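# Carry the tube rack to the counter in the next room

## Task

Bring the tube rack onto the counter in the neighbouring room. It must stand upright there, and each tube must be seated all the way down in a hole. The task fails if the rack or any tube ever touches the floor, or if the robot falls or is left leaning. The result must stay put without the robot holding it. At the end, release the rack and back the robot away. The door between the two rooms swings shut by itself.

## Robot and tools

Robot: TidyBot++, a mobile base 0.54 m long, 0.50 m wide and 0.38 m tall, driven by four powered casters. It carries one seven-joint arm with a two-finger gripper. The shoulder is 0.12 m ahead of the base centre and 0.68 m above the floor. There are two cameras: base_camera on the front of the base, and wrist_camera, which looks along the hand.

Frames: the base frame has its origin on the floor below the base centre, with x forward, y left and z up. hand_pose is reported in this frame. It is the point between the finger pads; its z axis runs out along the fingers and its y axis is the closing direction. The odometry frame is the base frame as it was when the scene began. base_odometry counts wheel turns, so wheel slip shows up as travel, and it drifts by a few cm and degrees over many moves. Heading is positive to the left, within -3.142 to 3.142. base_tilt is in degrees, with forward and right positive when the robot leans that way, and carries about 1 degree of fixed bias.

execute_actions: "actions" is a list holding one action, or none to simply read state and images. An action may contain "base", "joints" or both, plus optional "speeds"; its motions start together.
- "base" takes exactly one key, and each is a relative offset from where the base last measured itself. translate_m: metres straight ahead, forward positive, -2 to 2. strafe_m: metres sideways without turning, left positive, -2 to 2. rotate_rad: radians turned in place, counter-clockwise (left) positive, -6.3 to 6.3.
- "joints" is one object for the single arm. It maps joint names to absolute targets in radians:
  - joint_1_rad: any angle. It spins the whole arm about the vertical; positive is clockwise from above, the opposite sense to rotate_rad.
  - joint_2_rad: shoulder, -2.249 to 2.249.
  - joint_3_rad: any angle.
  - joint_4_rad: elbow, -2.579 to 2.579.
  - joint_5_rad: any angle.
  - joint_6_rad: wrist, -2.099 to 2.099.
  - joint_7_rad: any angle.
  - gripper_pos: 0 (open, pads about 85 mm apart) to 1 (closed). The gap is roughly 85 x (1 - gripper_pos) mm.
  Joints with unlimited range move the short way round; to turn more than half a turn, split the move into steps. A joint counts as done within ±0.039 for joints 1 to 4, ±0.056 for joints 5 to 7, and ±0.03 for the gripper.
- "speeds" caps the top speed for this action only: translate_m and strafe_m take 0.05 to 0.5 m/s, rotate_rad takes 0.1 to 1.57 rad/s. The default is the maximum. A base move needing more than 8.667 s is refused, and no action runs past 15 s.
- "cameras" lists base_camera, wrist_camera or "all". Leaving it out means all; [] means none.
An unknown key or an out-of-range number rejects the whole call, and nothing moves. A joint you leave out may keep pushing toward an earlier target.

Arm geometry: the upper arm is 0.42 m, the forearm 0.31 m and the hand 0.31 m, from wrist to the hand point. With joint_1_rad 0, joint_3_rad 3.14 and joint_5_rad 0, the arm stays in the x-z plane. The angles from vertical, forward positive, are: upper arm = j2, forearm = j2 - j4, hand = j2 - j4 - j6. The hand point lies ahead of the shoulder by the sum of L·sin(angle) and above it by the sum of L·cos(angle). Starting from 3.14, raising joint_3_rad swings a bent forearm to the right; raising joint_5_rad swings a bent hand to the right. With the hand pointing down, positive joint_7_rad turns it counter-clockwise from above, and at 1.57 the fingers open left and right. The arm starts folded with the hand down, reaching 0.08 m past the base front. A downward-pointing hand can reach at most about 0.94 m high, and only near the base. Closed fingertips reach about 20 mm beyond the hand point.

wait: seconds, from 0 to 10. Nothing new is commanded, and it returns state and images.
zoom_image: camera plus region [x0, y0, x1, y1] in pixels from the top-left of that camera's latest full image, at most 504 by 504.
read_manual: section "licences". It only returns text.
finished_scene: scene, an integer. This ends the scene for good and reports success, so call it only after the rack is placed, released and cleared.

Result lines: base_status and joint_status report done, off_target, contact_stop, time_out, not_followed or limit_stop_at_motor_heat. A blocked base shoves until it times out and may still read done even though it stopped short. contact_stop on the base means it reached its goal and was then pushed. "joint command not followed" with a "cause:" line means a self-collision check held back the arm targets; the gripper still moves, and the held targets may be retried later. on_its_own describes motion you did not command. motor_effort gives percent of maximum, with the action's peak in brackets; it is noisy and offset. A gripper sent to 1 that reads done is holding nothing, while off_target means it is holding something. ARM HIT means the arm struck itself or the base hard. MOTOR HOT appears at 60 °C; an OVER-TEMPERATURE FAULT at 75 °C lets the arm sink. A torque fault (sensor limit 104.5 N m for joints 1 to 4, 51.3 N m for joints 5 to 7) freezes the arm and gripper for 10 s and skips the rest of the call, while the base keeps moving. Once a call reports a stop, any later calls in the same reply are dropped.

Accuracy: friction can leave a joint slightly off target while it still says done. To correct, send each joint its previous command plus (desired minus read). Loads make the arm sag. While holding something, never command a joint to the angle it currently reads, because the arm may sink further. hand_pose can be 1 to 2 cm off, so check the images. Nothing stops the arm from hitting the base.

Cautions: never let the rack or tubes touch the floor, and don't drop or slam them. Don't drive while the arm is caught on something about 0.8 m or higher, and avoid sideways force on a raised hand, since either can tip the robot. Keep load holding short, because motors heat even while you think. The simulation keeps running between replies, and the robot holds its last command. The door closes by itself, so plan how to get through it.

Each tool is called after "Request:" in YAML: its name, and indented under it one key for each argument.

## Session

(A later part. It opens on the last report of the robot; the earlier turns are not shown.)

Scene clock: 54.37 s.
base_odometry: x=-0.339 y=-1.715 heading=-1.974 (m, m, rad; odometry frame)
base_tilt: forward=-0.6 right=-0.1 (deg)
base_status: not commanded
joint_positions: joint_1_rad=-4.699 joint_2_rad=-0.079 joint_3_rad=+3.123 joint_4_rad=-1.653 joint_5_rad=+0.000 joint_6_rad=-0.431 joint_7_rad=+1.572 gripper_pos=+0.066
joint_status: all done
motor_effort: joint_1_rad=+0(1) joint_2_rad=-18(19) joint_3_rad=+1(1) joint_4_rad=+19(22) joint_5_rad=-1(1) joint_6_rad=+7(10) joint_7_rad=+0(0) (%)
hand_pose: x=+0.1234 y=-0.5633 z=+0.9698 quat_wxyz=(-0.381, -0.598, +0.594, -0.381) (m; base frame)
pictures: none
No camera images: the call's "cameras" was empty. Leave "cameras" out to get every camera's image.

Contact confirmed. Releasing and backing away.

Request:
execute_actions:
  actions:
    - {"joints": {"gripper_pos": 0.0, "joint_4_rad": -1.653, "joint_6_rad": -0.431}}
  cameras: ["wrist_camera"]

Request:
execute_actions:
  actions:
    - {"base": {"strafe_m": 0.08}, "speeds": {"strafe_m": 0.08}}
  cameras: ["wrist_camera"]

Scene clock: 55.53 s.
base_odometry: x=-0.339 y=-1.715 heading=-1.974 (m, m, rad; odometry frame)
base_tilt: forward=-0.7 right=-0.1 (deg)
base_status: not commanded
joint_positions: joint_1_rad=-4.699 joint_2_rad=-0.080 joint_3_rad=+3.123 joint_4_rad=-1.653 joint_5_rad=+0.000 joint_6_rad=-0.431 joint_7_rad=+1.572 gripper_pos=+0.000
joint_status: all done
motor_effort: joint_1_rad=+1(0) joint_2_rad=-19(20) joint_3_rad=+1(0) joint_4_rad=+20(22) joint_5_rad=-1(1) joint_6_rad=+9(10) joint_7_rad=+0(0) (%)
hand_pose: x=+0.1234 y=-0.5633 z=+0.9699 quat_wxyz=(-0.381, -0.598, +0.594, -0.381) (m; base frame)
pictures: wrist_camera
Images, in order (width x height): wrist_camera 644x476.

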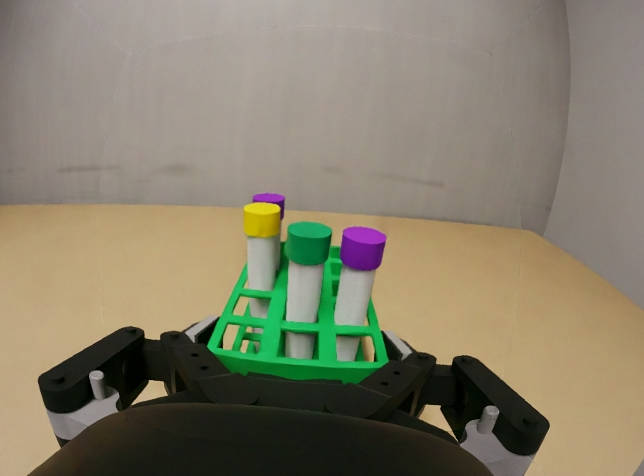

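Scene clock: 57.03 s.
base_odometry: x=-0.265 y=-1.746 heading=-1.975 (m, m, rad; odometry frame)
base_tilt: forward=-0.6 right=-0.1 (deg)
base_status: done
joint_positions: joint_1_rad=-4.699 joint_2_rad=-0.084 joint_3_rad=+3.123 joint_4_rad=-1.653 joint_5_rad=+0.000 joint_6_rad=-0.431 joint_7_rad=+1.572 gripper_pos=+0.000
joint_status: not commanded
motor_effort: joint_1_rad=+0(1) joint_2_rad=-18(23) joint_3_rad=+0(1) joint_4_rad=+20(21) joint_5_rad=-1(1) joint_6_rad=+9(10) joint_7_rad=+0(0) (%)
hand_pose: x=+0.1235 y=-0.5619 z=+0.9726 quat_wxyz=(-0.382, -0.597, +0.593, -0.383) (m; base frame)
pictures: wrist_camera
Images, in order (width x height): wrist_camera 644x476.

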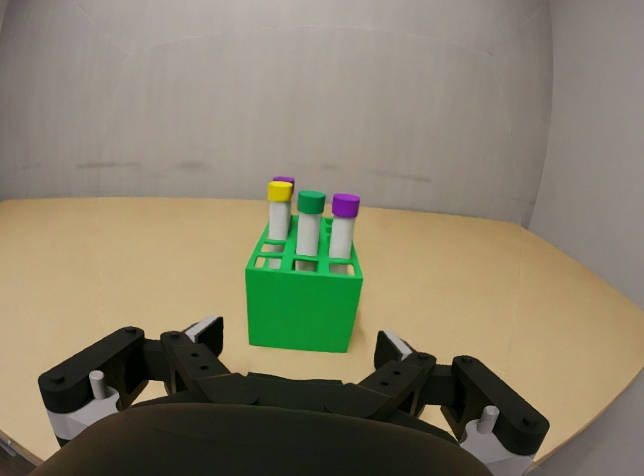

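Request:
execute_actions:
  actions:
    - {"base": {"strafe_m": 0.25}, "joints": {"joint_2_rad": -0.525, "joint_4_rad": -2.23, "joint_6_rad": 0.11}}
  cameras: ["wrist_camera"]

Request:
zoom_image:
  camera: "wrist_camera"
  region: [255, 220, 355, 320]

Scene clock: 58.97 s.
base_odometry: x=-0.035 y=-1.845 heading=-1.975 (m, m, rad; odometry frame)
base_tilt: forward=-0.7 right=-0.1 (deg)
base_status: done
joint_positions: joint_1_rad=-4.699 joint_2_rad=-0.525 joint_3_rad=+3.123 joint_4_rad=-2.219 joint_5_rad=+0.000 joint_6_rad=+0.085 joint_7_rad=+1.572 gripper_pos=+0.000
joint_status: all done
motor_effort: joint_1_rad=+0(2) joint_2_rad=-3(22) joint_3_rad=+1(2) joint_4_rad=+21(21) joint_5_rad=-1(1) joint_6_rad=+10(10) joint_7_rad=+0(0) (%)
hand_pose: x=+0.1244 y=-0.4119 z=+0.9956 quat_wxyz=(-0.492, -0.513, +0.506, -0.489) (m; base frame)
pictures: wrist_camera
Images, in order (width x height): wrist_camera 644x476.

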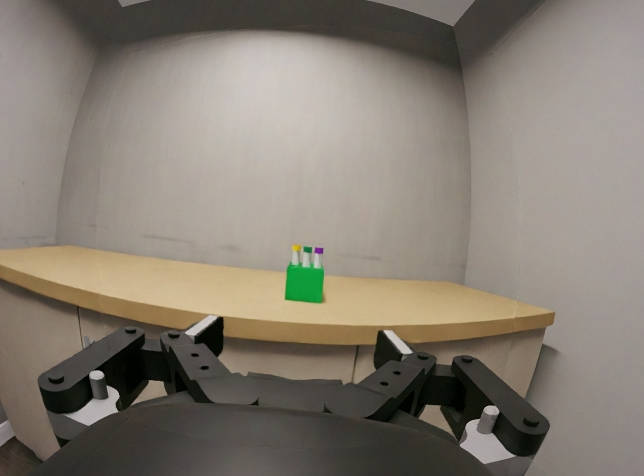

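Region (255, 220, 355, 320) of wrist_camera's 644x476 image, scaled by 5.040.

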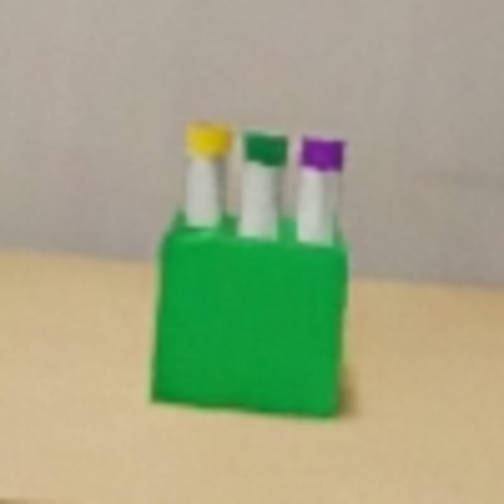

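Request:
execute_actions:
  actions: []

Scene clock: 59.10 s.
base_odometry: x=-0.035 y=-1.845 heading=-1.975 (m, m, rad; odometry frame)
base_tilt: forward=-0.7 right=-0.1 (deg)
base_status: done
joint_positions: joint_1_rad=-4.699 joint_2_rad=-0.525 joint_3_rad=+3.123 joint_4_rad=-2.219 joint_5_rad=+0.000 joint_6_rad=+0.085 joint_7_rad=+1.572 gripper_pos=+0.000
joint_status: all done
motor_effort: joint_1_rad=+1(2) joint_2_rad=-3(22) joint_3_rad=+1(2) joint_4_rad=+21(21) joint_5_rad=-1(1) joint_6_rad=+10(10) joint_7_rad=+0(0) (%)
hand_pose: x=+0.1244 y=-0.4119 z=+0.9956 quat_wxyz=(-0.492, -0.513, +0.506, -0.489) (m; base frame)
pictures: base_camera, wrist_camera
Images, in order (width x height): base_camera 644x364, wrist_camera 644x476.

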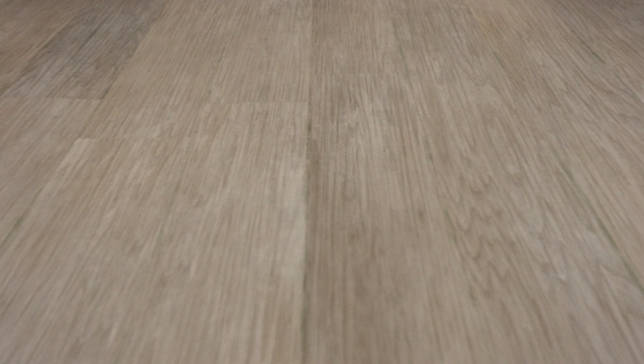

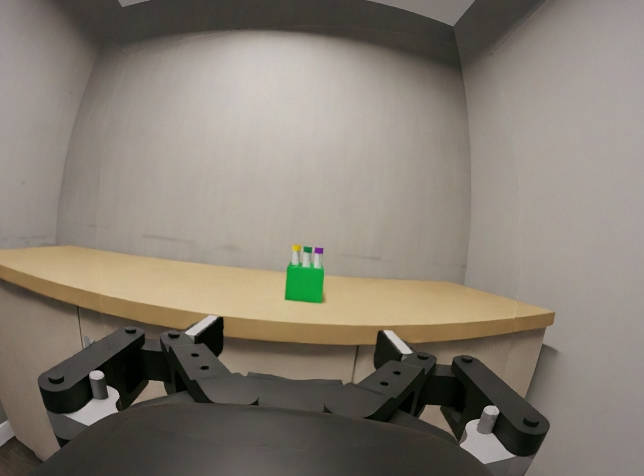

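Request:
zoom_image:
  camera: "wrist_camera"
  region: [260, 230, 350, 310]

Region (260, 230, 350, 310) of wrist_camera's 644x476 image, scaled by 5.600.

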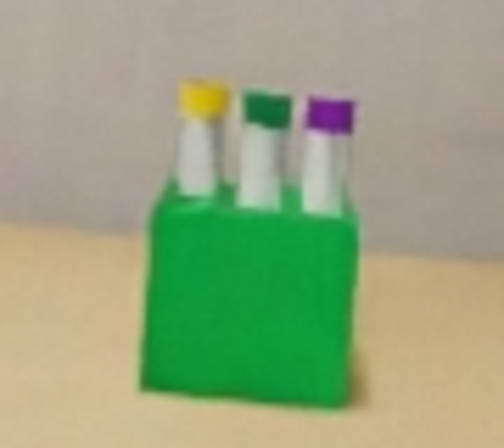

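Request:
finished_scene:
  scene: 2

The scene is finished: the task was done.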